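## Task

Transfer the masking tape roll from the desk so it rests on the counter by itself, not held up by the robot. Every carton on the desk must stay off the floor. At the end the gripper must be open and the hands pulled away, and the robot must be upright, not toppled or leaning.

## Robot and tools

ROBOT. A Rainbow Robotics RB-Y1 in simulation. It has a two-wheel differential base with rear casters (0.66 m long, 0.58 m wide, front edge 0.10 m ahead of the wheel axle) and cannot drive sideways. It has a folding leg and torso, a pan/tilt head and two 7-joint arms, each with a parallel gripper and rated for 3 kg. A loose object may occasionally get a brief shove from outside.

FRAMES. The base frame sits on the floor between the drive wheels: x forward, y left, z up. The reported chest, left_hand and right_hand positions are in this frame. A hand point lies between the finger pads. Fingers extend along the hand's -z and close along its x. Reported hand positions can be off, more so when the arm is stretched far. The odometry frame is the base frame as it was at scene start. base_odometry comes from wheel rotation only, so wheel slip looks like travel. Heading runs -3.142 to 3.142, positive to the left.

execute_actions. Arguments: "actions" is a list holding one action or none. An empty list just reports state and images. "cameras" lists head_camera, left_wrist_camera, right_wrist_camera or "all". Omitted, null or ["all"] gives every camera; [] gives none. A bad name rejects the call. An action may contain:
- "base": exactly one of {"translate_m": d}, a straight drive offset in metres from the current spot (forward positive, -3 to 3), or {"rotate_rad": d}, a turn offset in radians from the current heading (counter-clockwise from above positive, -3.2 to 3.2). A move that would need more than 8.667 s is rejected.
- "joints": a single object mapping joint names to absolute targets, covering both arms, torso and head together. Angles are in radians; grippers are in metres of opening. Ranges: torso_squat_rad 0 to 1.2 (raising it lowers the chest); torso_shift_rad -0.3 to 0.6 (hips forward); torso_pitch_rad -0.2 to 1.4 (bow forward); torso_yaw_rad -1.5 to 1.5 (left positive). Per arm: shoulder_pitch -2.356 to 2.356 (0 hanging, negative raises the arm forward); left_shoulder_roll 0 to 3.141 and right_shoulder_roll -3.141 to 0 (each lifts the arm outward); shoulder_yaw -2.094 to 2.094; elbow -2.617 to 0.01 (negative bends); forearm_roll -3.141 to 3.141; wrist_pitch -1.57 to 1.919 (negative tips the hand forward); hand_roll -2.705 to 2.705; gripper_m 0 to 0.1. For both arms, yaw and roll signs mean leftward or counter-clockwise from above. head_pan_rad -0.523 to 0.523 (left positive, relative to the chest); head_tilt_rad -0.35 to 1.57 (down positive). "Done" tolerance is 0.02 rad, or 0.004 m for grippers.
- "speeds": per-action caps, translate_m 0.05 to 0.4 m/s and rotate_rad 0.1 to 1.509 rad/s. The top values are the defaults.
- "min_time_s": 0.1 to 8. It sets the shortest duration for each arm and head motion.
All parts start together. Default top speeds: arms 1 rad/s (wrist joints 1.5), head 1.5, squat and pitch 0.3, shift 0.15, torso yaw 0.6, grippers 0.1 m/s. No action runs past 15 s. Joints left out of an action may still be driving toward earlier targets. Unknown keys or out-of-range values reject the whole call. After a reported stop, the remaining motion calls in that same reply are skipped. Combined torso limits: squat+shift<=1.52; squat-shift+pitch<=1.57; shift+0.5pitch-0.4squat<=0.7; shift+0.3pitch-0.5squat<=0.39. Breaking one leaves the torso partway and "off_target".

Other tools. wait {"seconds": 0 to 10} sends no new commands and returns state and images. zoom_image {"camera", "region": [x0,y0,x1,y1]} gives a close-up of the latest full image from that camera, at most 504x504 px; the origin is the top-left. Head images are 896x504; wrist images are 644x364. finished_scene {"scene": n} closes the scene for good and reports success, so call it only once the object rests on the counter and the hands are clear.

RESULTS. The pictures line gives the camera order. base_status and joint_status describe how the last action ended:
- done: reached. For the base this only means the wheels turned that far.
- off_target: came to rest short and may still be pushing.
- contact_stop: met firm resistance, or the load was too heavy.
- time_out: took too long.
- limit_stop_at_<name>: blocked by a built-in limit.
- limit_stop_at_own_body: stopped just before hitting the robot's own body.
- stopped_with_arm: the torso halted because an arm hit something.
A contact_stop, time_out or stopped_with_arm on one joint halts its whole group (torso, left arm or right arm), and those joints keep their current place. "joint command not followed", plus a cause line, means the arm targets were refused (self-collision or arm-to-arm clearance) and may be retried later. on_its_own covers joints not commanded; "held at" is their target. Camera calibration gives K, distortion and T_world_to_cam, which maps base-frame points to camera coordinates. It has small errors, larger for wrist cameras on an extended arm. MOTOR HOT warns at 65 °C. At 80 °C an OVER-TEMPERATURE FAULT brakes that arm and keys report limit_stop_at_motor_heat; resend your targets afterwards.

GRASPING. Command a gripper opening at least 0.005 m narrower than the object. The gripper will then show off_target, which is expected.

CAUTIONS. Don't drop, slam or shove objects, and keep the cartons on the desk. The base does not stop at furniture; it can spin its wheels and keep pushing. The bent leg can reach past the base front, and a leg pressing furniture can slide the robot backward without odometry noticing. Never let the arms strike or press each other, fingers included. Grippers and palms are not covered by the arm-to-arm check. Heavy loads held far forward can tip the robot, and nothing stops that. Joint torque reaching the load limits (shoulders 61.6, elbow 31.6, wrist joints 22 N m, load included) freezes the robot for 10 s. After any stop, first back the stuck part off in a separate action, arms before torso. Exception: if both hands hold one object and the torso hits contact_stop right away with nothing in its way, command every arm joint of both arms to its current reading, then resend the torso. Holding loads heats motors, even while idle.

Each tool is called after "Call:" by a JSON object that holds its "name" and its "arguments", one argument or row to a line.

## Session

I'll start by looking at the current state and the camera images.

Call:
{"name": "execute_actions", "arguments": {
  "actions": []
}}

Scene clock: 0.00 s.
base_odometry: x=+0.000 y=+0.000 heading=+0.000 (m, m, rad; odometry frame)
base_status: not commanded
joint_positions: torso_squat_rad=+0.350 torso_shift_rad=+0.000 torso_pitch_rad=+0.001 torso_yaw_rad=+0.001 left_shoulder_pitch_rad=+0.022 left_shoulder_roll_rad=+0.022 left_shoulder_yaw_rad=+0.048 left_elbow_rad=-0.289 left_forearm_roll_rad=+0.009 left_wrist_pitch_rad=+0.032 left_hand_roll_rad=-0.015 left_gripper_m=+0.100 right_shoulder_pitch_rad=-0.001 right_shoulder_roll_rad=-0.012 right_shoulder_yaw_rad=+0.029 right_elbow_rad=-0.222 right_forearm_roll_rad=-0.027 right_wrist_pitch_rad=+0.002 right_hand_roll_rad=+0.013 right_gripper_m=+0.100 head_pan_rad=-0.001 head_tilt_rad=+0.400
joint_status: not commanded
chest: x=-0.2275 y=-0.0002 z=+1.2475 quat_wxyz=(+1.000, +0.000, +0.001, +0.000) (m; base frame)
left_hand: x=-0.1116 y=+0.2439 z=+0.5720 quat_wxyz=(+0.993, +0.015, -0.118, +0.024) (m; base frame)
right_hand: x=-0.1204 y=-0.2258 z=+0.5699 quat_wxyz=(+0.994, -0.003, -0.109, +0.009) (m; base frame)
pictures: head_camera, left_wrist_camera, right_wrist_camera
Images, in order (width x height): head_camera 896x504, left_wrist_camera 644x364, right_wrist_camera 644x364.

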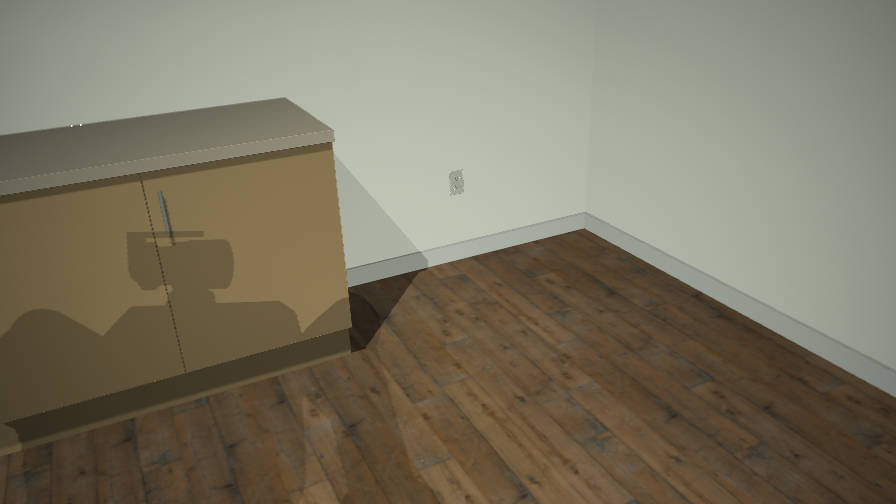

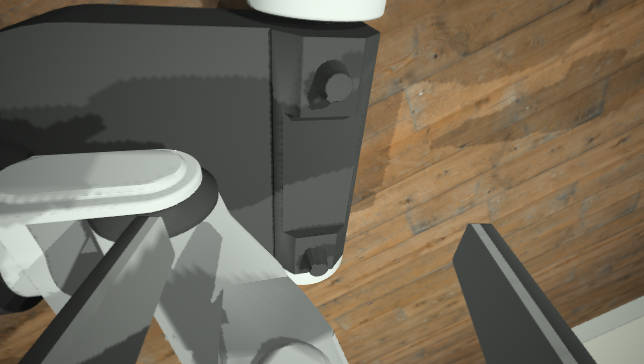

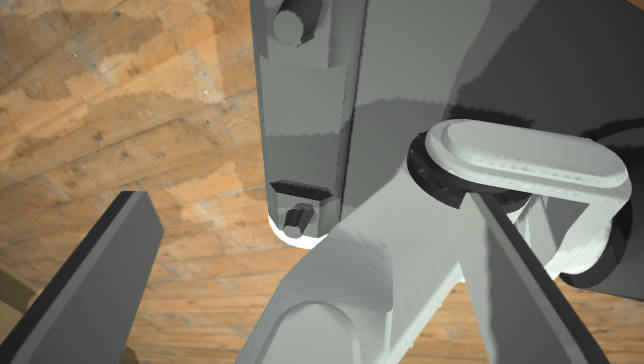

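Call:
{"name": "execute_actions", "arguments": {
  "actions": [
    {"base": {"rotate_rad": -1.2}, "joints": {"head_tilt_rad": 0.3}}
  ],
  "cameras": ["head_camera"]
}}

Scene clock: 7.90 s.
base_odometry: x=+0.000 y=+0.000 heading=-1.199 (m, m, rad; odometry frame)
base_status: done
joint_positions: torso_squat_rad=+0.350 torso_shift_rad=+0.000 torso_pitch_rad=+0.001 torso_yaw_rad=+0.001 left_shoulder_pitch_rad=+0.022 left_shoulder_roll_rad=+0.022 left_shoulder_yaw_rad=+0.048 left_elbow_rad=-0.289 left_forearm_roll_rad=+0.009 left_wrist_pitch_rad=+0.032 left_hand_roll_rad=-0.015 left_gripper_m=+0.100 right_shoulder_pitch_rad=-0.001 right_shoulder_roll_rad=-0.012 right_shoulder_yaw_rad=+0.029 right_elbow_rad=-0.222 right_forearm_roll_rad=-0.027 right_wrist_pitch_rad=+0.002 right_hand_roll_rad=+0.013 right_gripper_m=+0.100 head_pan_rad=-0.001 head_tilt_rad=+0.300
joint_status: all done
chest: x=-0.2275 y=-0.0002 z=+1.2475 quat_wxyz=(+1.000, +0.000, +0.001, +0.000) (m; base frame)
left_hand: x=-0.1116 y=+0.2439 z=+0.5720 quat_wxyz=(+0.993, +0.015, -0.118, +0.024) (m; base frame)
right_hand: x=-0.1204 y=-0.2258 z=+0.5699 quat_wxyz=(+0.994, -0.003, -0.109, +0.009) (m; base frame)
pictures: head_camera
camera_calibration (this result's frames):
head_camera: T_world_to_cam=[[0.0196443, -0.999008, -0.0399554, 0.0635856], [-0.336731, 0.0310176, -0.94109, 1.35301], [0.941396, 0.0319413, -0.335788, 0.627218], [0, 0, 0, 1]] pos_world=[-0.136109, 0.00152139, 1.48646]
Images, in order (width x height): head_camera 896x504.

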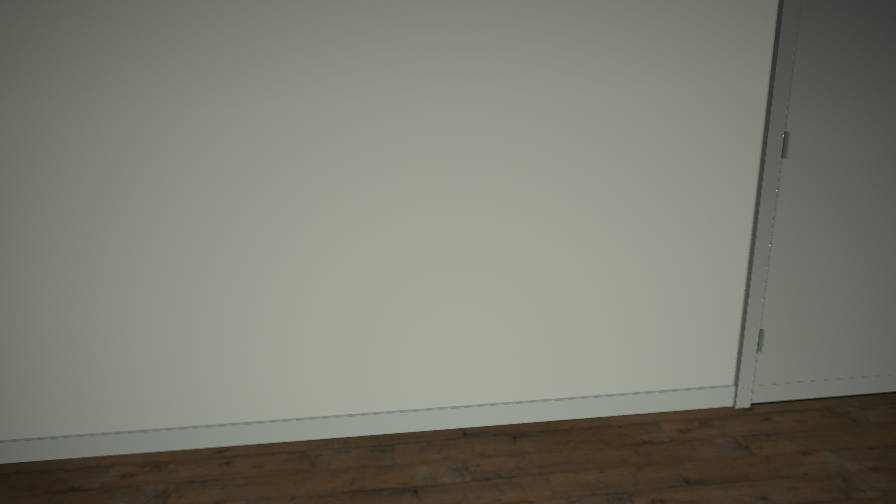

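Call:
{"name": "execute_actions", "arguments": {
  "actions": [
    {"base": {"rotate_rad": -1.2}}
  ],
  "cameras": ["head_camera"]
}}

Scene clock: 13.27 s.
base_odometry: x=+0.000 y=+0.000 heading=-2.399 (m, m, rad; odometry frame)
base_status: done
joint_positions: torso_squat_rad=+0.350 torso_shift_rad=+0.000 torso_pitch_rad=+0.001 torso_yaw_rad=+0.001 left_shoulder_pitch_rad=+0.022 left_shoulder_roll_rad=+0.022 left_shoulder_yaw_rad=+0.048 left_elbow_rad=-0.289 left_forearm_roll_rad=+0.009 left_wrist_pitch_rad=+0.032 left_hand_roll_rad=-0.015 left_gripper_m=+0.100 right_shoulder_pitch_rad=-0.001 right_shoulder_roll_rad=-0.012 right_shoulder_yaw_rad=+0.029 right_elbow_rad=-0.222 right_forearm_roll_rad=-0.027 right_wrist_pitch_rad=+0.002 right_hand_roll_rad=+0.013 right_gripper_m=+0.100 head_pan_rad=-0.001 head_tilt_rad=+0.300
joint_status: not commanded
chest: x=-0.2275 y=-0.0002 z=+1.2475 quat_wxyz=(+1.000, +0.000, +0.001, +0.000) (m; base frame)
left_hand: x=-0.1116 y=+0.2439 z=+0.5720 quat_wxyz=(+0.993, +0.015, -0.118, +0.024) (m; base frame)
right_hand: x=-0.1204 y=-0.2258 z=+0.5699 quat_wxyz=(+0.994, -0.003, -0.109, +0.009) (m; base frame)
pictures: head_camera
camera_calibration (this result's frames):
head_camera: T_world_to_cam=[[0.0196444, -0.999008, -0.0399602, 0.0635869], [-0.336731, 0.0310221, -0.94109, 1.35301], [0.941396, 0.031943, -0.335787, 0.627217], [0, 0, 0, 1]] pos_world=[-0.136109, 0.0015155, 1.48646]
Images, in order (width x height): head_camera 896x504.

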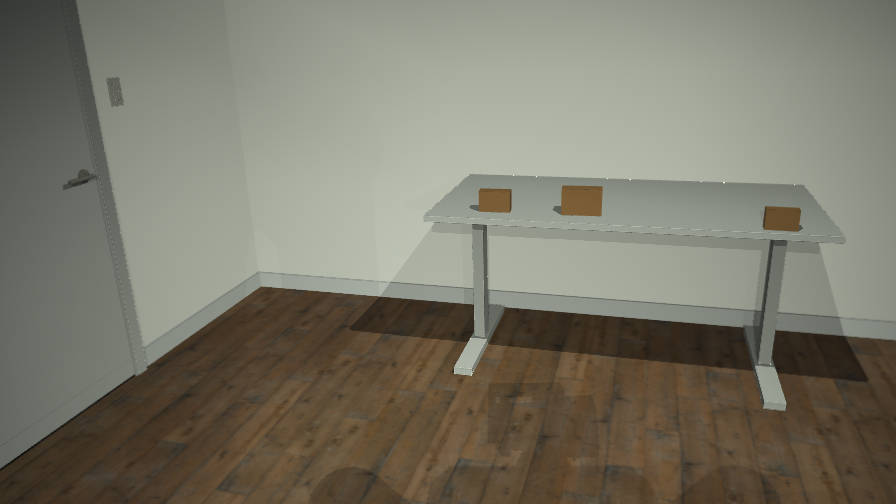

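Call:
{"name": "zoom_image", "arguments": {
  "camera": "head_camera",
  "region": [400, 120, 896, 300]
}}

Region (400, 120, 896, 300) of head_camera's 896x504 image, scaled by 1.016, with more detail than that image has; it fills the top 183 rows of this view, and the rest is white.

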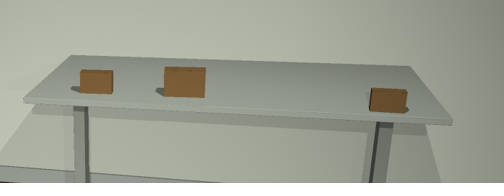

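Call:
{"name": "execute_actions", "arguments": {
  "actions": [
    {"base": {"rotate_rad": -0.215}}
  ],
  "cameras": []
}}

Scene clock: 68.33 s.
base_odometry: x=+0.000 y=+0.001 heading=-2.613 (m, m, rad; odometry frame)
base_status: done
joint_positions: torso_squat_rad=+0.350 torso_shift_rad=+0.000 torso_pitch_rad=+0.001 torso_yaw_rad=+0.001 left_shoulder_pitch_rad=+0.022 left_shoulder_roll_rad=+0.022 left_shoulder_yaw_rad=+0.048 left_elbow_rad=-0.289 left_forearm_roll_rad=+0.009 left_wrist_pitch_rad=+0.032 left_hand_roll_rad=-0.015 left_gripper_m=+0.100 right_shoulder_pitch_rad=-0.001 right_shoulder_roll_rad=-0.012 right_shoulder_yaw_rad=+0.029 right_elbow_rad=-0.222 right_forearm_roll_rad=-0.027 right_wrist_pitch_rad=+0.002 right_hand_roll_rad=+0.013 right_gripper_m=+0.100 head_pan_rad=-0.001 head_tilt_rad=+0.300
joint_status: not commanded
chest: x=-0.2275 y=-0.0002 z=+1.2475 quat_wxyz=(+1.000, +0.000, +0.001, +0.000) (m; base frame)
left_hand: x=-0.1116 y=+0.2439 z=+0.5720 quat_wxyz=(+0.993, +0.015, -0.118, +0.024) (m; base frame)
right_hand: x=-0.1204 y=-0.2258 z=+0.5699 quat_wxyz=(+0.994, -0.003, -0.109, +0.009) (m; base frame)
pictures: none
No camera images: the call's "cameras" was empty. Leave "cameras" out to get every camera's image.

Call:
{"name": "execute_actions", "arguments": {
  "actions": [
    {"base": {"translate_m": 1.5}, "joints": {"head_tilt_rad": 0.6, "torso_squat_rad": 0.0}}
  ],
  "cameras": ["head_camera"]
}}

Scene clock: 75.37 s.
base_odometry: x=-1.296 y=-0.755 heading=-2.614 (m, m, rad; odometry frame)
base_status: done
joint_positions: torso_squat_rad=+0.000 torso_shift_rad=+0.000 torso_pitch_rad=+0.001 torso_yaw_rad=+0.001 left_shoulder_pitch_rad=+0.022 left_shoulder_roll_rad=+0.022 left_shoulder_yaw_rad=+0.048 left_elbow_rad=-0.289 left_forearm_roll_rad=+0.009 left_wrist_pitch_rad=+0.032 left_hand_roll_rad=-0.015 left_gripper_m=+0.100 right_shoulder_pitch_rad=-0.001 right_shoulder_roll_rad=-0.012 right_shoulder_yaw_rad=+0.029 right_elbow_rad=-0.222 right_forearm_roll_rad=-0.027 right_wrist_pitch_rad=+0.002 right_hand_roll_rad=+0.013 right_gripper_m=+0.100 head_pan_rad=-0.001 head_tilt_rad=+0.600
joint_status: all done
chest: x=-0.2275 y=-0.0002 z=+1.2899 quat_wxyz=(+1.000, +0.000, +0.001, +0.000) (m; base frame)
left_hand: x=-0.1115 y=+0.2439 z=+0.6144 quat_wxyz=(+0.993, +0.015, -0.118, +0.024) (m; base frame)
right_hand: x=-0.1205 y=-0.2258 z=+0.6123 quat_wxyz=(+0.994, -0.003, -0.109, +0.009) (m; base frame)
pictures: head_camera
camera_calibration (this result's frames):
head_camera: T_world_to_cam=[[0.00699075, -0.999013, -0.0438603, 0.0684931], [-0.599904, 0.030902, -0.799475, 1.12797], [0.800042, 0.0319009, -0.599096, 1.00465], [0, 0, 0, 1]] pos_world=[-0.127572, 0.00151981, 1.50667]
Images, in order (width x height): head_camera 896x504.

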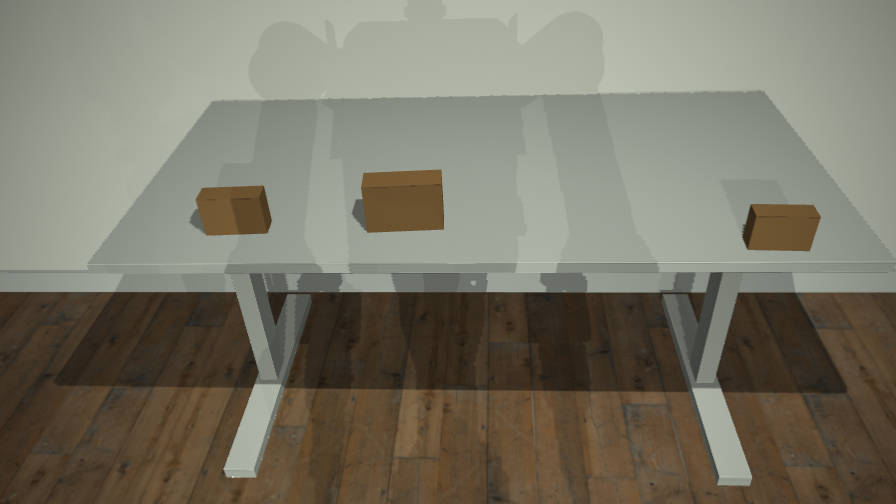

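Call:
{"name": "zoom_image", "arguments": {
  "camera": "head_camera",
  "region": [150, 60, 650, 300]
}}

Call:
{"name": "zoom_image", "arguments": {
  "camera": "head_camera",
  "region": [500, 60, 896, 300]
}}

Region (150, 60, 650, 300) of head_camera's 896x504 image, scaled by 1.008, with more detail than that image has; it fills the top 242 rows of this view, and the rest is white.

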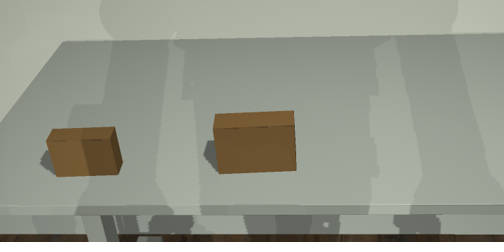

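Region (500, 60, 896, 300) of head_camera's 896x504 image, scaled by 1.273, with more detail than that image has; it fills the top 305 rows of this view, and the rest is white.

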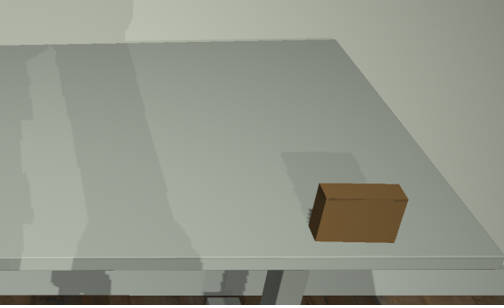

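Call:
{"name": "execute_actions", "arguments": {
  "actions": [
    {"base": {"translate_m": 0.45}, "joints": {"head_tilt_rad": 0.9}}
  ],
  "cameras": ["head_camera"]
}}

Scene clock: 105.47 s.
base_odometry: x=-1.685 y=-0.981 heading=-2.616 (m, m, rad; odometry frame)
base_status: done
joint_positions: torso_squat_rad=+0.000 torso_shift_rad=+0.000 torso_pitch_rad=+0.001 torso_yaw_rad=+0.001 left_shoulder_pitch_rad=+0.022 left_shoulder_roll_rad=+0.022 left_shoulder_yaw_rad=+0.048 left_elbow_rad=-0.289 left_forearm_roll_rad=+0.009 left_wrist_pitch_rad=+0.032 left_hand_roll_rad=-0.015 left_gripper_m=+0.100 right_shoulder_pitch_rad=-0.001 right_shoulder_roll_rad=-0.012 right_shoulder_yaw_rad=+0.029 right_elbow_rad=-0.222 right_forearm_roll_rad=-0.027 right_wrist_pitch_rad=+0.002 right_hand_roll_rad=+0.013 right_gripper_m=+0.100 head_pan_rad=-0.001 head_tilt_rad=+0.900
joint_status: all done
chest: x=-0.2275 y=-0.0002 z=+1.2899 quat_wxyz=(+1.000, +0.000, +0.001, +0.000) (m; base frame)
left_hand: x=-0.1115 y=+0.2439 z=+0.6144 quat_wxyz=(+0.993, +0.015, -0.118, +0.024) (m; base frame)
right_hand: x=-0.1204 y=-0.2258 z=+0.6123 quat_wxyz=(+0.994, -0.003, -0.109, +0.009) (m; base frame)
pictures: head_camera
camera_calibration (this result's frames):
head_camera: T_world_to_cam=[[-0.00624281, -0.999018, -0.0438554, 0.0657708], [-0.8093, 0.0308076, -0.586587, 0.767739], [0.587362, 0.0318303, -0.808698, 1.27337], [0, 0, 0, 1]] pos_world=[-0.126188, 0.00152228, 1.483]
Images, in order (width x height): head_camera 896x504.

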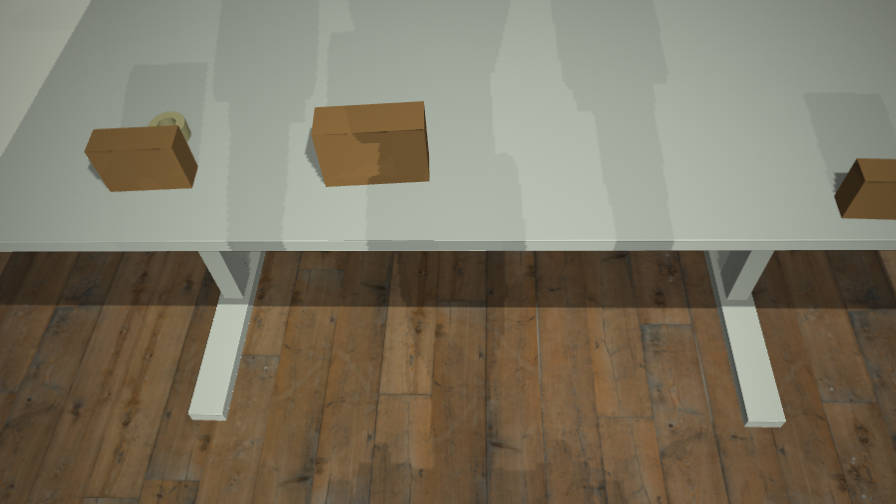

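Call:
{"name": "zoom_image", "arguments": {
  "camera": "head_camera",
  "region": [60, 50, 260, 200]
}}

Region (60, 50, 260, 200) of head_camera's 896x504 image, scaled by 2.520, with more detail than that image has; it fills the top 378 rows of this view, and the rest is white.

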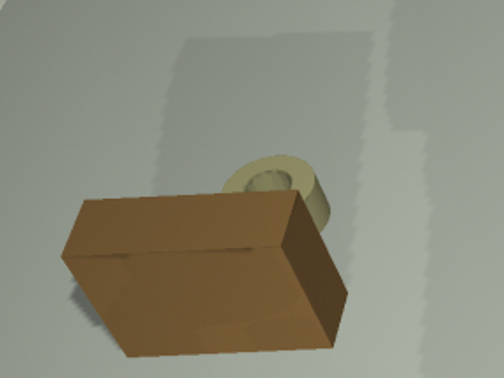

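Call:
{"name": "execute_actions", "arguments": {
  "actions": [
    {"base": {"rotate_rad": 0.516}, "joints": {"left_shoulder_pitch_rad": -0.9, "left_shoulder_roll_rad": 0.1, "left_elbow_rad": -1.2, "left_wrist_pitch_rad": 1.0}}
  ],
  "cameras": []
}}

Scene clock: 175.77 s.
base_odometry: x=-1.685 y=-0.981 heading=-2.100 (m, m, rad; odometry frame)
base_status: done
joint_positions: torso_squat_rad=+0.000 torso_shift_rad=+0.000 torso_pitch_rad=+0.001 torso_yaw_rad=+0.001 left_shoulder_pitch_rad=-0.900 left_shoulder_roll_rad=+0.100 left_shoulder_yaw_rad=+0.048 left_elbow_rad=-1.200 left_forearm_roll_rad=+0.009 left_wrist_pitch_rad=+1.000 left_hand_roll_rad=-0.015 left_gripper_m=+0.100 right_shoulder_pitch_rad=-0.001 right_shoulder_roll_rad=-0.012 right_shoulder_yaw_rad=+0.029 right_elbow_rad=-0.222 right_forearm_roll_rad=-0.027 right_wrist_pitch_rad=+0.002 right_hand_roll_rad=+0.013 right_gripper_m=+0.100 head_pan_rad=-0.001 head_tilt_rad=+0.900
joint_status: all done
chest: x=-0.2276 y=-0.0003 z=+1.2899 quat_wxyz=(+1.000, +0.000, +0.001, +0.000) (m; base frame)
left_hand: x=+0.4371 y=+0.1352 z=+1.1901 quat_wxyz=(+0.856, +0.024, -0.504, -0.115) (m; base frame)
right_hand: x=-0.1204 y=-0.2258 z=+0.6123 quat_wxyz=(+0.994, -0.003, -0.109, +0.009) (m; base frame)
pictures: none
No camera images: the call's "cameras" was empty. Leave "cameras" out to get every camera's image.

Call:
{"name": "execute_actions", "arguments": {
  "actions": [
    {"base": {"translate_m": 0.42}}
  ],
  "cameras": []
}}

Call:
{"name": "execute_actions", "arguments": {
  "actions": [
    {"base": {"rotate_rad": -0.561}}
  ],
  "cameras": ["head_camera", "left_wrist_camera"]
}}

Scene clock: 182.33 s.
base_odometry: x=-1.897 y=-1.343 heading=-2.100 (m, m, rad; odometry frame)
base_status: done
joint_positions: torso_squat_rad=+0.000 torso_shift_rad=+0.000 torso_pitch_rad=+0.001 torso_yaw_rad=+0.001 left_shoulder_pitch_rad=-0.900 left_shoulder_roll_rad=+0.100 left_shoulder_yaw_rad=+0.048 left_elbow_rad=-1.200 left_forearm_roll_rad=+0.009 left_wrist_pitch_rad=+1.000 left_hand_roll_rad=-0.015 left_gripper_m=+0.100 right_shoulder_pitch_rad=-0.001 right_shoulder_roll_rad=-0.012 right_shoulder_yaw_rad=+0.029 right_elbow_rad=-0.222 right_forearm_roll_rad=-0.027 right_wrist_pitch_rad=+0.002 right_hand_roll_rad=+0.013 right_gripper_m=+0.100 head_pan_rad=-0.001 head_tilt_rad=+0.900
joint_status: not commanded
chest: x=-0.2275 y=-0.0003 z=+1.2899 quat_wxyz=(+1.000, +0.000, +0.001, +0.000) (m; base frame)
left_hand: x=+0.4371 y=+0.1352 z=+1.1900 quat_wxyz=(+0.856, +0.024, -0.504, -0.115) (m; base frame)
right_hand: x=-0.1204 y=-0.2258 z=+0.6123 quat_wxyz=(+0.994, -0.003, -0.109, +0.009) (m; base frame)
pictures: none
No camera images: the call's "cameras" was empty. Leave "cameras" out to get every camera's image.

Scene clock: 185.03 s.
base_odometry: x=-1.897 y=-1.343 heading=-2.660 (m, m, rad; odometry frame)
base_status: done
joint_positions: torso_squat_rad=+0.000 torso_shift_rad=+0.000 torso_pitch_rad=+0.001 torso_yaw_rad=+0.001 left_shoulder_pitch_rad=-0.900 left_shoulder_roll_rad=+0.100 left_shoulder_yaw_rad=+0.048 left_elbow_rad=-1.200 left_forearm_roll_rad=+0.009 left_wrist_pitch_rad=+1.000 left_hand_roll_rad=-0.015 left_gripper_m=+0.100 right_shoulder_pitch_rad=-0.001 right_shoulder_roll_rad=-0.012 right_shoulder_yaw_rad=+0.029 right_elbow_rad=-0.222 right_forearm_roll_rad=-0.027 right_wrist_pitch_rad=+0.002 right_hand_roll_rad=+0.013 right_gripper_m=+0.100 head_pan_rad=-0.001 head_tilt_rad=+0.900
joint_status: not commanded
chest: x=-0.2275 y=-0.0002 z=+1.2899 quat_wxyz=(+1.000, +0.000, +0.001, +0.000) (m; base frame)
left_hand: x=+0.4371 y=+0.1353 z=+1.1900 quat_wxyz=(+0.856, +0.024, -0.504, -0.115) (m; base frame)
right_hand: x=-0.1204 y=-0.2258 z=+0.6123 quat_wxyz=(+0.994, -0.003, -0.109, +0.009) (m; base frame)
pictures: head_camera, left_wrist_camera
camera_calibration (this result's frames):
head_camera: T_world_to_cam=[[-0.00625196, -0.999018, -0.043869, 0.0657839], [-0.809278, 0.0308242, -0.586617, 0.767765], [0.587393, 0.0318347, -0.808676, 1.27336], [0, 0, 0, 1]] pos_world=[-0.126217, 0.00151639, 1.48301]
left_wrist_camera: T_world_to_cam=[[0.462905, -0.178644, 0.86822, -1.21481], [-0.644798, -0.739967, 0.19153, 0.196752], [0.608239, -0.648487, -0.457723, 0.450886], [0, 0, 0, 1]] pos_world=[0.414961, 0.220966, 1.22342]
Images, in order (width x height): head_camera 896x504, left_wrist_camera 644x364.

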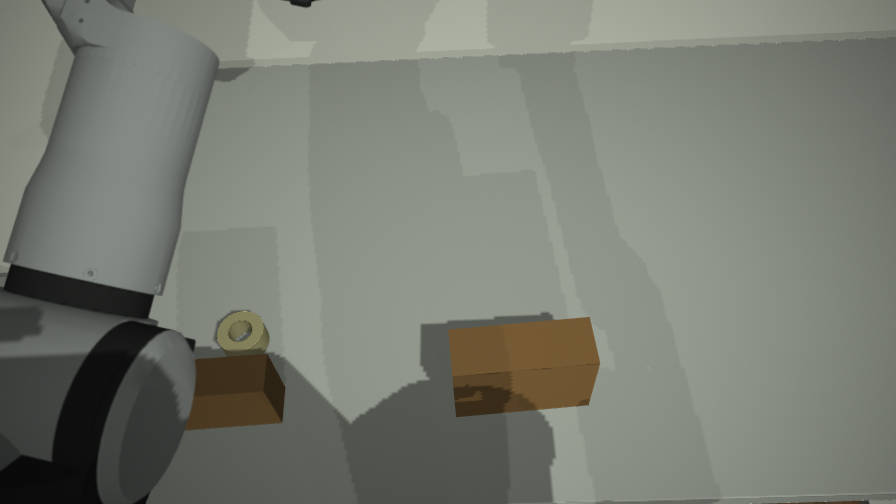

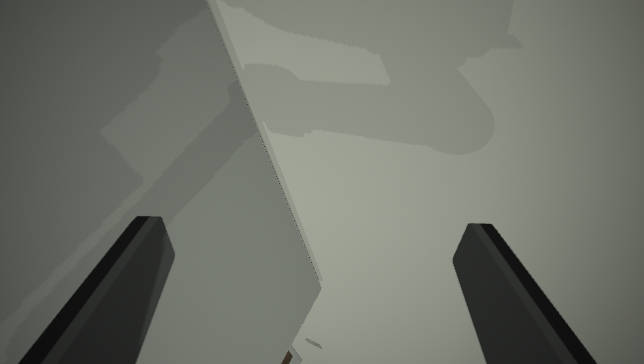

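Call:
{"name": "execute_actions", "arguments": {
  "actions": [
    {"joints": {"torso_pitch_rad": 0.5, "head_tilt_rad": 0.55, "left_shoulder_pitch_rad": -0.745, "left_shoulder_roll_rad": 0.25, "left_elbow_rad": -1.546, "left_wrist_pitch_rad": 1.791, "left_hand_roll_rad": 1.57}}
  ],
  "cameras": ["head_camera", "left_wrist_camera"]
}}

Scene clock: 240.30 s.
base_odometry: x=-1.897 y=-1.343 heading=-2.660 (m, m, rad; odometry frame)
base_status: not commanded
joint_positions: torso_squat_rad=+0.000 torso_shift_rad=+0.000 torso_pitch_rad=+0.500 torso_yaw_rad=+0.001 left_shoulder_pitch_rad=-0.745 left_shoulder_roll_rad=+0.250 left_shoulder_yaw_rad=+0.048 left_elbow_rad=-1.546 left_forearm_roll_rad=+0.009 left_wrist_pitch_rad=+1.791 left_hand_roll_rad=+1.570 left_gripper_m=+0.100 right_shoulder_pitch_rad=-0.001 right_shoulder_roll_rad=-0.012 right_shoulder_yaw_rad=+0.029 right_elbow_rad=-0.222 right_forearm_roll_rad=-0.027 right_wrist_pitch_rad=+0.002 right_hand_roll_rad=+0.013 right_gripper_m=+0.100 head_pan_rad=-0.001 head_tilt_rad=+0.550
joint_status: all done
chest: x=-0.0796 y=-0.0002 z=+1.2521 quat_wxyz=(+0.969, +0.000, +0.247, +0.000) (m; base frame)
left_hand: x=+0.3114 y=+0.2600 z=+0.8584 quat_wxyz=(+0.754, +0.070, -0.064, +0.651) (m; base frame)
right_hand: x=-0.3096 y=-0.2258 z=+0.6057 quat_wxyz=(+0.990, -0.001, +0.139, +0.009) (m; base frame)
pictures: head_camera, left_wrist_camera
camera_calibration (this result's frames):
head_camera: T_world_to_cam=[[-0.0126183, -0.999012, -0.0426169, 0.0625544], [-0.887254, 0.0308405, -0.460249, 0.743647], [0.461108, 0.0320045, -0.886767, 1.18812], [0, 0, 0, 1]] pos_world=[0.112742, 0.00153289, 1.39851]
left_wrist_camera: T_world_to_cam=[[0.103188, 0.974319, 0.200136, -0.460733], [0.793564, -0.20195, 0.573997, -0.644623], [0.599674, 0.0995909, -0.794023, 0.553355], [0, 0, 0, 1]] pos_world=[0.227259, 0.26361, 0.901598]
Images, in order (width x height): head_camera 896x504, left_wrist_camera 644x364.

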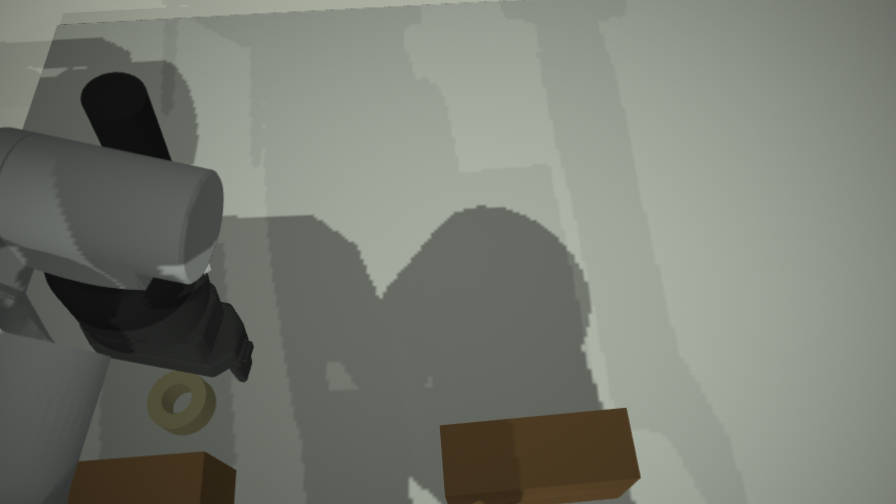

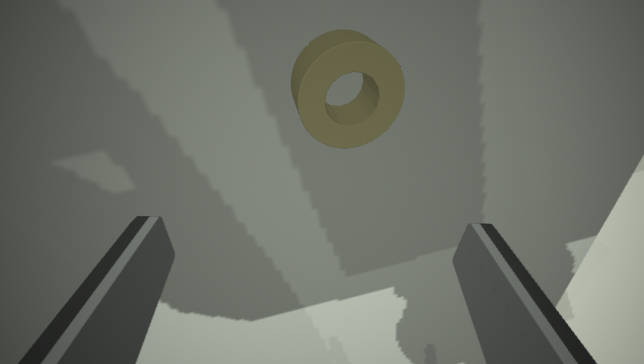

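Call:
{"name": "execute_actions", "arguments": {
  "actions": [
    {"joints": {"left_shoulder_pitch_rad": -0.596, "left_shoulder_roll_rad": 0.27, "left_elbow_rad": -1.623, "left_wrist_pitch_rad": 1.719}}
  ],
  "cameras": ["head_camera", "left_wrist_camera"]
}}

Scene clock: 280.47 s.
base_odometry: x=-1.897 y=-1.343 heading=-2.660 (m, m, rad; odometry frame)
base_status: not commanded
joint_positions: torso_squat_rad=+0.000 torso_shift_rad=+0.000 torso_pitch_rad=+0.500 torso_yaw_rad=+0.001 left_shoulder_pitch_rad=-0.596 left_shoulder_roll_rad=+0.270 left_shoulder_yaw_rad=+0.048 left_elbow_rad=-1.623 left_forearm_roll_rad=+0.009 left_wrist_pitch_rad=+1.719 left_hand_roll_rad=+1.570 left_gripper_m=+0.100 right_shoulder_pitch_rad=-0.001 right_shoulder_roll_rad=-0.012 right_shoulder_yaw_rad=+0.029 right_elbow_rad=-0.222 right_forearm_roll_rad=-0.027 right_wrist_pitch_rad=+0.002 right_hand_roll_rad=+0.013 right_gripper_m=+0.100 head_pan_rad=-0.001 head_tilt_rad=+0.550
joint_status: all done
chest: x=-0.0796 y=-0.0002 z=+1.2521 quat_wxyz=(+0.969, +0.000, +0.247, +0.001) (m; base frame)
left_hand: x=+0.2766 y=+0.2883 z=+0.8339 quat_wxyz=(+0.747, +0.077, -0.075, +0.656) (m; base frame)
right_hand: x=-0.3096 y=-0.2258 z=+0.6058 quat_wxyz=(+0.990, -0.001, +0.139, +0.009) (m; base frame)
pictures: head_camera, left_wrist_camera
camera_calibration (this result's frames):
head_camera: T_world_to_cam=[[-0.0125955, -0.999012, -0.0426167, 0.0625594], [-0.887255, 0.0308202, -0.460248, 0.743648], [0.461106, 0.0320148, -0.886767, 1.18812], [0, 0, 0, 1]] pos_world=[0.112745, 0.00154081, 1.39851]
left_wrist_camera: T_world_to_cam=[[0.0846707, 0.97091, 0.223977, -0.493557], [0.792227, -0.201929, 0.575849, -0.598384], [0.604324, 0.128683, -0.786278, 0.535825], [0, 0, 0, 1]] pos_world=[0.192034, 0.289417, 0.876431]
Images, in order (width x height): head_camera 896x504, left_wrist_camera 644x364.

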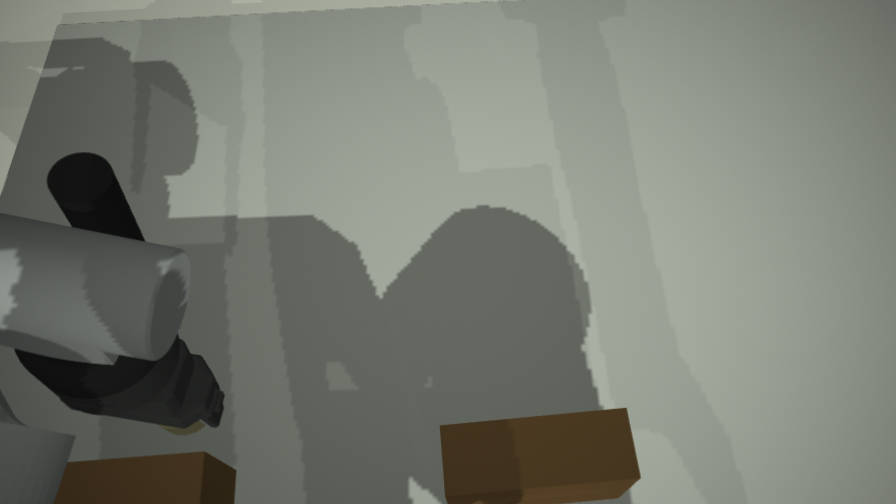

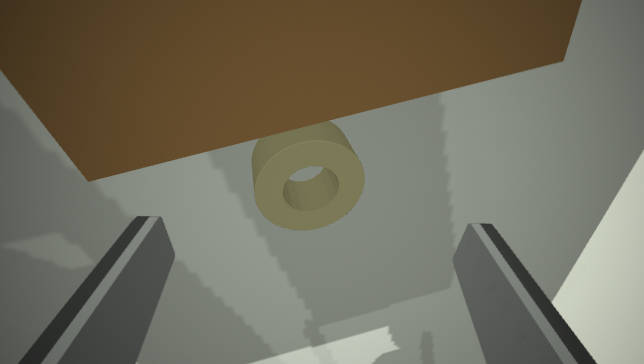

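Call:
{"name": "execute_actions", "arguments": {
  "actions": [
    {"joints": {"left_shoulder_pitch_rad": -0.577, "left_elbow_rad": -1.505, "left_wrist_pitch_rad": 1.583}, "min_time_s": 1.5}
  ],
  "cameras": ["head_camera", "left_wrist_camera"]
}}

Scene clock: 311.23 s.
base_odometry: x=-1.897 y=-1.343 heading=-2.660 (m, m, rad; odometry frame)
base_status: not commanded
joint_positions: torso_squat_rad=+0.000 torso_shift_rad=+0.000 torso_pitch_rad=+0.500 torso_yaw_rad=+0.001 left_shoulder_pitch_rad=-0.577 left_shoulder_roll_rad=+0.270 left_shoulder_yaw_rad=+0.048 left_elbow_rad=-1.505 left_forearm_roll_rad=+0.009 left_wrist_pitch_rad=+1.583 left_hand_roll_rad=+1.570 left_gripper_m=+0.100 right_shoulder_pitch_rad=-0.001 right_shoulder_roll_rad=-0.012 right_shoulder_yaw_rad=+0.029 right_elbow_rad=-0.222 right_forearm_roll_rad=-0.027 right_wrist_pitch_rad=+0.002 right_hand_roll_rad=+0.013 right_gripper_m=+0.100 head_pan_rad=-0.001 head_tilt_rad=+0.550
joint_status: all done
chest: x=-0.0796 y=-0.0002 z=+1.2521 quat_wxyz=(+0.969, +0.000, +0.247, +0.001) (m; base frame)
left_hand: x=+0.2705 y=+0.2979 z=+0.7990 quat_wxyz=(+0.746, +0.077, -0.075, +0.657) (m; base frame)
right_hand: x=-0.3096 y=-0.2258 z=+0.6058 quat_wxyz=(+0.990, -0.001, +0.139, +0.009) (m; base frame)
pictures: head_camera, left_wrist_camera
camera_calibration (this result's frames):
head_camera: T_world_to_cam=[[-0.0125955, -0.999012, -0.0426166, 0.0625594], [-0.887256, 0.03082, -0.460248, 0.743647], [0.461106, 0.0320148, -0.886767, 1.18812], [0, 0, 0, 1]] pos_world=[0.112745, 0.00154095, 1.39851]
left_wrist_camera: T_world_to_cam=[[0.0819049, 0.970988, 0.224666, -0.49442], [0.792621, -0.200119, 0.575938, -0.572252], [0.604189, 0.130902, -0.786015, 0.509912], [0, 0, 0, 1]] pos_world=[0.185991, 0.298809, 0.84146]
Images, in order (width x height): head_camera 896x504, left_wrist_camera 644x364.

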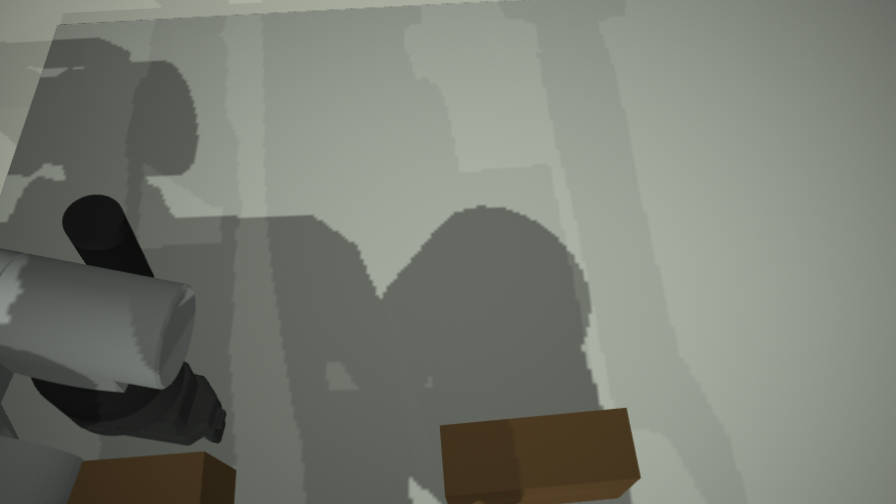

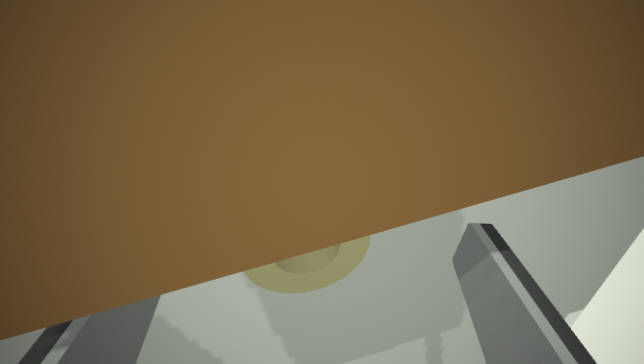

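Call:
{"name": "execute_actions", "arguments": {
  "actions": [
    {"joints": {"left_shoulder_pitch_rad": -0.602, "left_elbow_rad": -1.715, "left_wrist_pitch_rad": 1.817}, "min_time_s": 1.0}
  ],
  "cameras": []
}}

Scene clock: 322.77 s.
base_odometry: x=-1.897 y=-1.343 heading=-2.660 (m, m, rad; odometry frame)
base_status: not commanded
joint_positions: torso_squat_rad=+0.000 torso_shift_rad=+0.000 torso_pitch_rad=+0.500 torso_yaw_rad=+0.001 left_shoulder_pitch_rad=-0.602 left_shoulder_roll_rad=+0.270 left_shoulder_yaw_rad=+0.048 left_elbow_rad=-1.715 left_forearm_roll_rad=+0.009 left_wrist_pitch_rad=+1.817 left_hand_roll_rad=+1.570 left_gripper_m=+0.100 right_shoulder_pitch_rad=-0.001 right_shoulder_roll_rad=-0.012 right_shoulder_yaw_rad=+0.029 right_elbow_rad=-0.222 right_forearm_roll_rad=-0.027 right_wrist_pitch_rad=+0.002 right_hand_roll_rad=+0.013 right_gripper_m=+0.100 head_pan_rad=-0.001 head_tilt_rad=+0.550
joint_status: all done
chest: x=-0.0796 y=-0.0002 z=+1.2521 quat_wxyz=(+0.969, +0.000, +0.247, +0.001) (m; base frame)
left_hand: x=+0.2759 y=+0.2825 z=+0.8587 quat_wxyz=(+0.747, +0.077, -0.074, +0.656) (m; base frame)
right_hand: x=-0.3096 y=-0.2258 z=+0.6058 quat_wxyz=(+0.990, -0.001, +0.139, +0.009) (m; base frame)
pictures: none
No camera images: the call's "cameras" was empty. Leave "cameras" out to get every camera's image.

Call:
{"name": "execute_actions", "arguments": {
  "actions": [
    {"joints": {"left_hand_roll_rad": -1.57}}
  ],
  "cameras": ["head_camera", "left_wrist_camera"]
}}

Scene clock: 329.07 s.
base_odometry: x=-1.897 y=-1.343 heading=-2.660 (m, m, rad; odometry frame)
base_status: not commanded
joint_positions: torso_squat_rad=+0.000 torso_shift_rad=+0.000 torso_pitch_rad=+0.500 torso_yaw_rad=+0.001 left_shoulder_pitch_rad=-0.602 left_shoulder_roll_rad=+0.270 left_shoulder_yaw_rad=+0.048 left_elbow_rad=-1.715 left_forearm_roll_rad=+0.009 left_wrist_pitch_rad=+1.817 left_hand_roll_rad=-1.570 left_gripper_m=+0.100 right_shoulder_pitch_rad=-0.001 right_shoulder_roll_rad=-0.012 right_shoulder_yaw_rad=+0.029 right_elbow_rad=-0.222 right_forearm_roll_rad=-0.027 right_wrist_pitch_rad=+0.002 right_hand_roll_rad=+0.013 right_gripper_m=+0.100 head_pan_rad=-0.001 head_tilt_rad=+0.550
joint_status: all done
chest: x=-0.0796 y=-0.0002 z=+1.2521 quat_wxyz=(+0.969, +0.000, +0.247, +0.001) (m; base frame)
left_hand: x=+0.2759 y=+0.2825 z=+0.8587 quat_wxyz=(+0.657, +0.074, +0.077, -0.747) (m; base frame)
right_hand: x=-0.3096 y=-0.2258 z=+0.6058 quat_wxyz=(+0.990, -0.001, +0.139, +0.009) (m; base frame)
pictures: head_camera, left_wrist_camera
camera_calibration (this result's frames):
head_camera: T_world_to_cam=[[-0.0125955, -0.999012, -0.0426166, 0.0625592], [-0.887255, 0.0308201, -0.460248, 0.743648], [0.461107, 0.0320148, -0.886767, 1.18812], [0, 0, 0, 1]] pos_world=[0.112745, 0.0015408, 1.39851]
left_wrist_camera: T_world_to_cam=[[-0.0845078, -0.975808, -0.201638, 0.468602], [-0.804456, -0.0525948, 0.591679, -0.228587], [-0.58797, 0.212211, -0.78055, 0.856875], [0, 0, 0, 1]] pos_world=[0.359529, 0.263405, 0.898572]
Images, in order (width x height): head_camera 896x504, left_wrist_camera 644x364.

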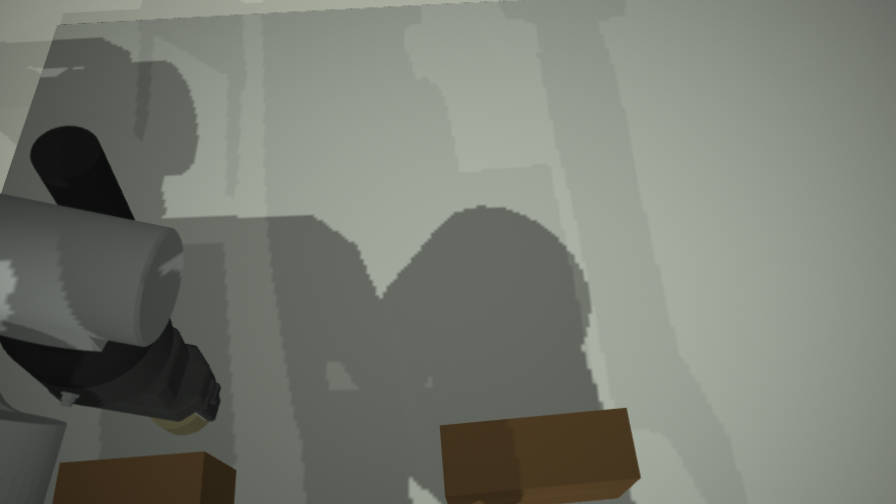

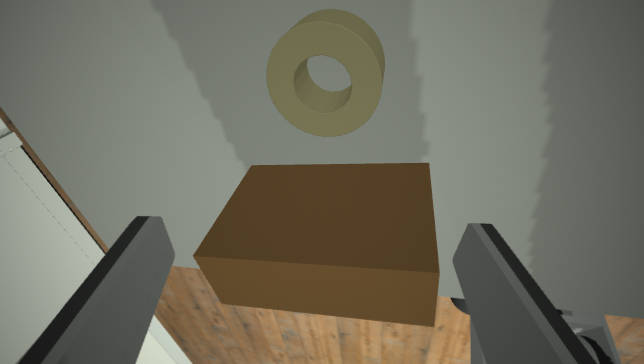

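Call:
{"name": "execute_actions", "arguments": {
  "actions": [
    {"joints": {"left_shoulder_pitch_rad": -0.582, "left_elbow_rad": -1.505, "left_wrist_pitch_rad": 1.583}, "min_time_s": 1.5}
  ],
  "cameras": ["left_wrist_camera"]
}}

Scene clock: 336.13 s.
base_odometry: x=-1.897 y=-1.343 heading=-2.660 (m, m, rad; odometry frame)
base_status: not commanded
joint_positions: torso_squat_rad=+0.000 torso_shift_rad=+0.000 torso_pitch_rad=+0.500 torso_yaw_rad=+0.001 left_shoulder_pitch_rad=-0.582 left_shoulder_roll_rad=+0.270 left_shoulder_yaw_rad=+0.048 left_elbow_rad=-1.505 left_forearm_roll_rad=+0.009 left_wrist_pitch_rad=+1.583 left_hand_roll_rad=-1.570 left_gripper_m=+0.100 right_shoulder_pitch_rad=-0.001 right_shoulder_roll_rad=-0.012 right_shoulder_yaw_rad=+0.029 right_elbow_rad=-0.222 right_forearm_roll_rad=-0.027 right_wrist_pitch_rad=+0.002 right_hand_roll_rad=+0.013 right_gripper_m=+0.100 head_pan_rad=-0.001 head_tilt_rad=+0.550
joint_status: all done
chest: x=-0.0796 y=-0.0002 z=+1.2521 quat_wxyz=(+0.969, +0.000, +0.247, +0.001) (m; base frame)
left_hand: x=+0.2731 y=+0.2970 z=+0.8004 quat_wxyz=(+0.658, +0.076, +0.075, -0.746) (m; base frame)
right_hand: x=-0.3096 y=-0.2258 z=+0.6058 quat_wxyz=(+0.990, -0.001, +0.139, +0.009) (m; base frame)
pictures: left_wrist_camera
camera_calibration (this result's frames):
left_wrist_camera: T_world_to_cam=[[-0.08092, -0.976041, -0.201981, 0.47018], [-0.807433, -0.0546199, 0.587425, -0.190716], [-0.584383, 0.210621, -0.783668, 0.808614], [0, 0, 0, 1]] pos_world=[0.356597, 0.278187, 0.840683]
Images, in order (width x height): left_wrist_camera 644x364.

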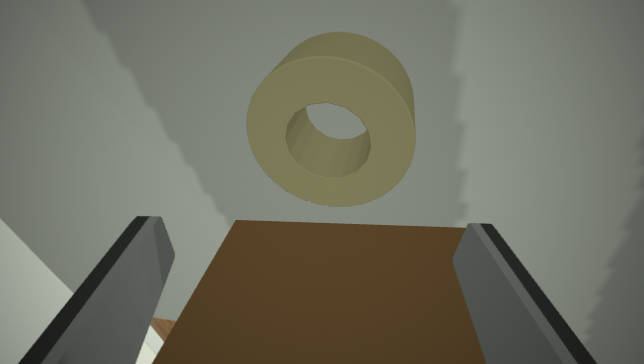

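Call:
{"name": "execute_actions", "arguments": {
  "actions": [
    {"joints": {"left_shoulder_pitch_rad": -0.702, "left_elbow_rad": -1.37, "left_wrist_pitch_rad": 1.572}, "min_time_s": 1.0}
  ],
  "cameras": ["left_wrist_camera"]
}}

Scene clock: 382.93 s.
base_odometry: x=-1.897 y=-1.343 heading=-2.660 (m, m, rad; odometry frame)
base_status: not commanded
joint_positions: torso_squat_rad=+0.000 torso_shift_rad=+0.000 torso_pitch_rad=+0.500 torso_yaw_rad=+0.001 left_shoulder_pitch_rad=-0.702 left_shoulder_roll_rad=+0.270 left_shoulder_yaw_rad=+0.048 left_elbow_rad=-1.370 left_forearm_roll_rad=+0.009 left_wrist_pitch_rad=+1.572 left_hand_roll_rad=-1.570 left_gripper_m=+0.100 right_shoulder_pitch_rad=-0.001 right_shoulder_roll_rad=-0.012 right_shoulder_yaw_rad=+0.029 right_elbow_rad=-0.222 right_forearm_roll_rad=-0.027 right_wrist_pitch_rad=+0.002 right_hand_roll_rad=+0.013 right_gripper_m=+0.100 head_pan_rad=-0.001 head_tilt_rad=+0.550
joint_status: all done
chest: x=-0.0796 y=-0.0002 z=+1.2521 quat_wxyz=(+0.969, +0.000, +0.247, +0.001) (m; base frame)
left_hand: x=+0.3024 y=+0.2868 z=+0.8027 quat_wxyz=(+0.654, +0.073, +0.076, -0.749) (m; base frame)
right_hand: x=-0.3096 y=-0.2258 z=+0.6058 quat_wxyz=(+0.990, -0.001, +0.139, +0.009) (m; base frame)
pictures: left_wrist_camera
camera_calibration (this result's frames):
left_wrist_camera: T_world_to_cam=[[-0.0908814, -0.976005, -0.197874, 0.462751], [-0.803385, -0.0455614, 0.593715, -0.177847], [-0.588484, 0.212927, -0.779967, 0.827338], [0, 0, 0, 1]] pos_world=[0.386051, 0.267382, 0.842453]
Images, in order (width x height): left_wrist_camera 644x364.

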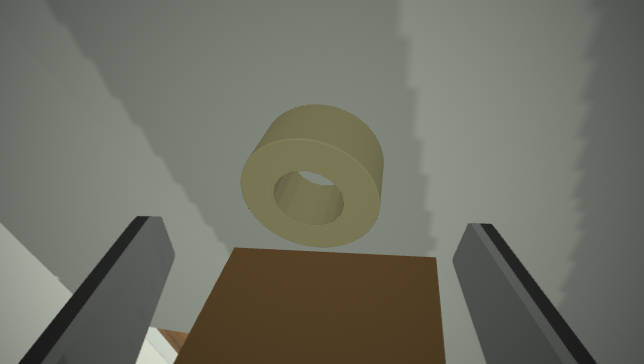

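Call:
{"name": "execute_actions", "arguments": {
  "actions": [
    {"joints": {"left_elbow_rad": -1.272, "left_wrist_pitch_rad": 1.474}, "min_time_s": 1.0}
  ],
  "cameras": ["left_wrist_camera"]
}}

Scene clock: 405.93 s.
base_odometry: x=-1.897 y=-1.343 heading=-2.660 (m, m, rad; odometry frame)
base_status: not commanded
joint_positions: torso_squat_rad=+0.000 torso_shift_rad=+0.000 torso_pitch_rad=+0.500 torso_yaw_rad=+0.001 left_shoulder_pitch_rad=-0.702 left_shoulder_roll_rad=+0.270 left_shoulder_yaw_rad=+0.048 left_elbow_rad=-1.272 left_forearm_roll_rad=+0.009 left_wrist_pitch_rad=+1.474 left_hand_roll_rad=-1.570 left_gripper_m=+0.100 right_shoulder_pitch_rad=-0.001 right_shoulder_roll_rad=-0.012 right_shoulder_yaw_rad=+0.029 right_elbow_rad=-0.222 right_forearm_roll_rad=-0.027 right_wrist_pitch_rad=+0.002 right_hand_roll_rad=+0.013 right_gripper_m=+0.100 head_pan_rad=-0.001 head_tilt_rad=+0.550
joint_status: all done
chest: x=-0.0796 y=-0.0002 z=+1.2521 quat_wxyz=(+0.969, +0.000, +0.247, +0.001) (m; base frame)
left_hand: x=+0.2985 y=+0.2928 z=+0.7785 quat_wxyz=(+0.655, +0.073, +0.076, -0.749) (m; base frame)
right_hand: x=-0.3096 y=-0.2258 z=+0.6058 quat_wxyz=(+0.990, -0.001, +0.139, +0.009) (m; base frame)
pictures: left_wrist_camera
camera_calibration (this result's frames):
left_wrist_camera: T_world_to_cam=[[-0.090012, -0.976076, -0.197923, 0.463249], [-0.803459, -0.0462653, 0.59356, -0.165999], [-0.588517, 0.212451, -0.780072, 0.805093], [0, 0, 0, 1]] pos_world=[0.382136, 0.273444, 0.818248]
Images, in order (width x height): left_wrist_camera 644x364.

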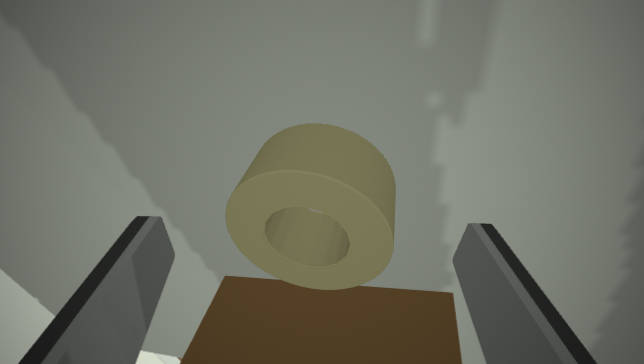

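Call:
{"name": "execute_actions", "arguments": {
  "actions": [
    {"joints": {"left_shoulder_pitch_rad": -0.714, "left_elbow_rad": -1.194, "left_wrist_pitch_rad": 1.408}, "min_time_s": 1.0}
  ],
  "cameras": ["left_wrist_camera"]
}}

Scene clock: 411.33 s.
base_odometry: x=-1.897 y=-1.343 heading=-2.660 (m, m, rad; odometry frame)
base_status: not commanded
joint_positions: torso_squat_rad=+0.000 torso_shift_rad=+0.000 torso_pitch_rad=+0.500 torso_yaw_rad=+0.001 left_shoulder_pitch_rad=-0.714 left_shoulder_roll_rad=+0.270 left_shoulder_yaw_rad=+0.048 left_elbow_rad=-1.194 left_forearm_roll_rad=+0.009 left_wrist_pitch_rad=+1.408 left_hand_roll_rad=-1.570 left_gripper_m=+0.100 right_shoulder_pitch_rad=-0.001 right_shoulder_roll_rad=-0.012 right_shoulder_yaw_rad=+0.029 right_elbow_rad=-0.222 right_forearm_roll_rad=-0.027 right_wrist_pitch_rad=+0.002 right_hand_roll_rad=+0.013 right_gripper_m=+0.100 head_pan_rad=-0.001 head_tilt_rad=+0.550
joint_status: all done
chest: x=-0.0796 y=-0.0002 z=+1.2521 quat_wxyz=(+0.969, +0.000, +0.247, +0.001) (m; base frame)
left_hand: x=+0.2975 y=+0.2958 z=+0.7633 quat_wxyz=(+0.655, +0.073, +0.076, -0.749) (m; base frame)
right_hand: x=-0.3096 y=-0.2258 z=+0.6058 quat_wxyz=(+0.990, -0.001, +0.139, +0.009) (m; base frame)
pictures: left_wrist_camera
camera_calibration (this result's frames):
left_wrist_camera: T_world_to_cam=[[-0.0904662, -0.976091, -0.197642, 0.462999], [-0.803326, -0.045776, 0.593778, -0.158006], [-0.588628, 0.212488, -0.779978, 0.791947], [0, 0, 0, 1]] pos_world=[0.381118, 0.276417, 0.80303]
Images, in order (width x height): left_wrist_camera 644x364.

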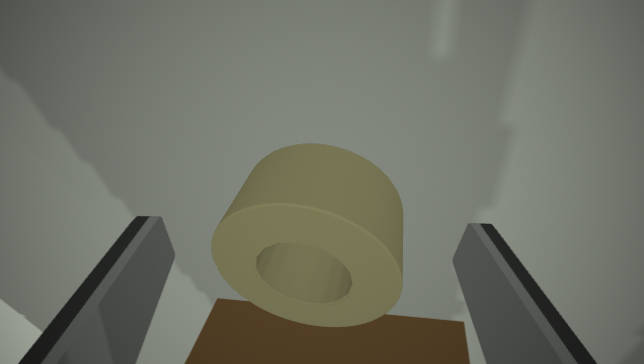

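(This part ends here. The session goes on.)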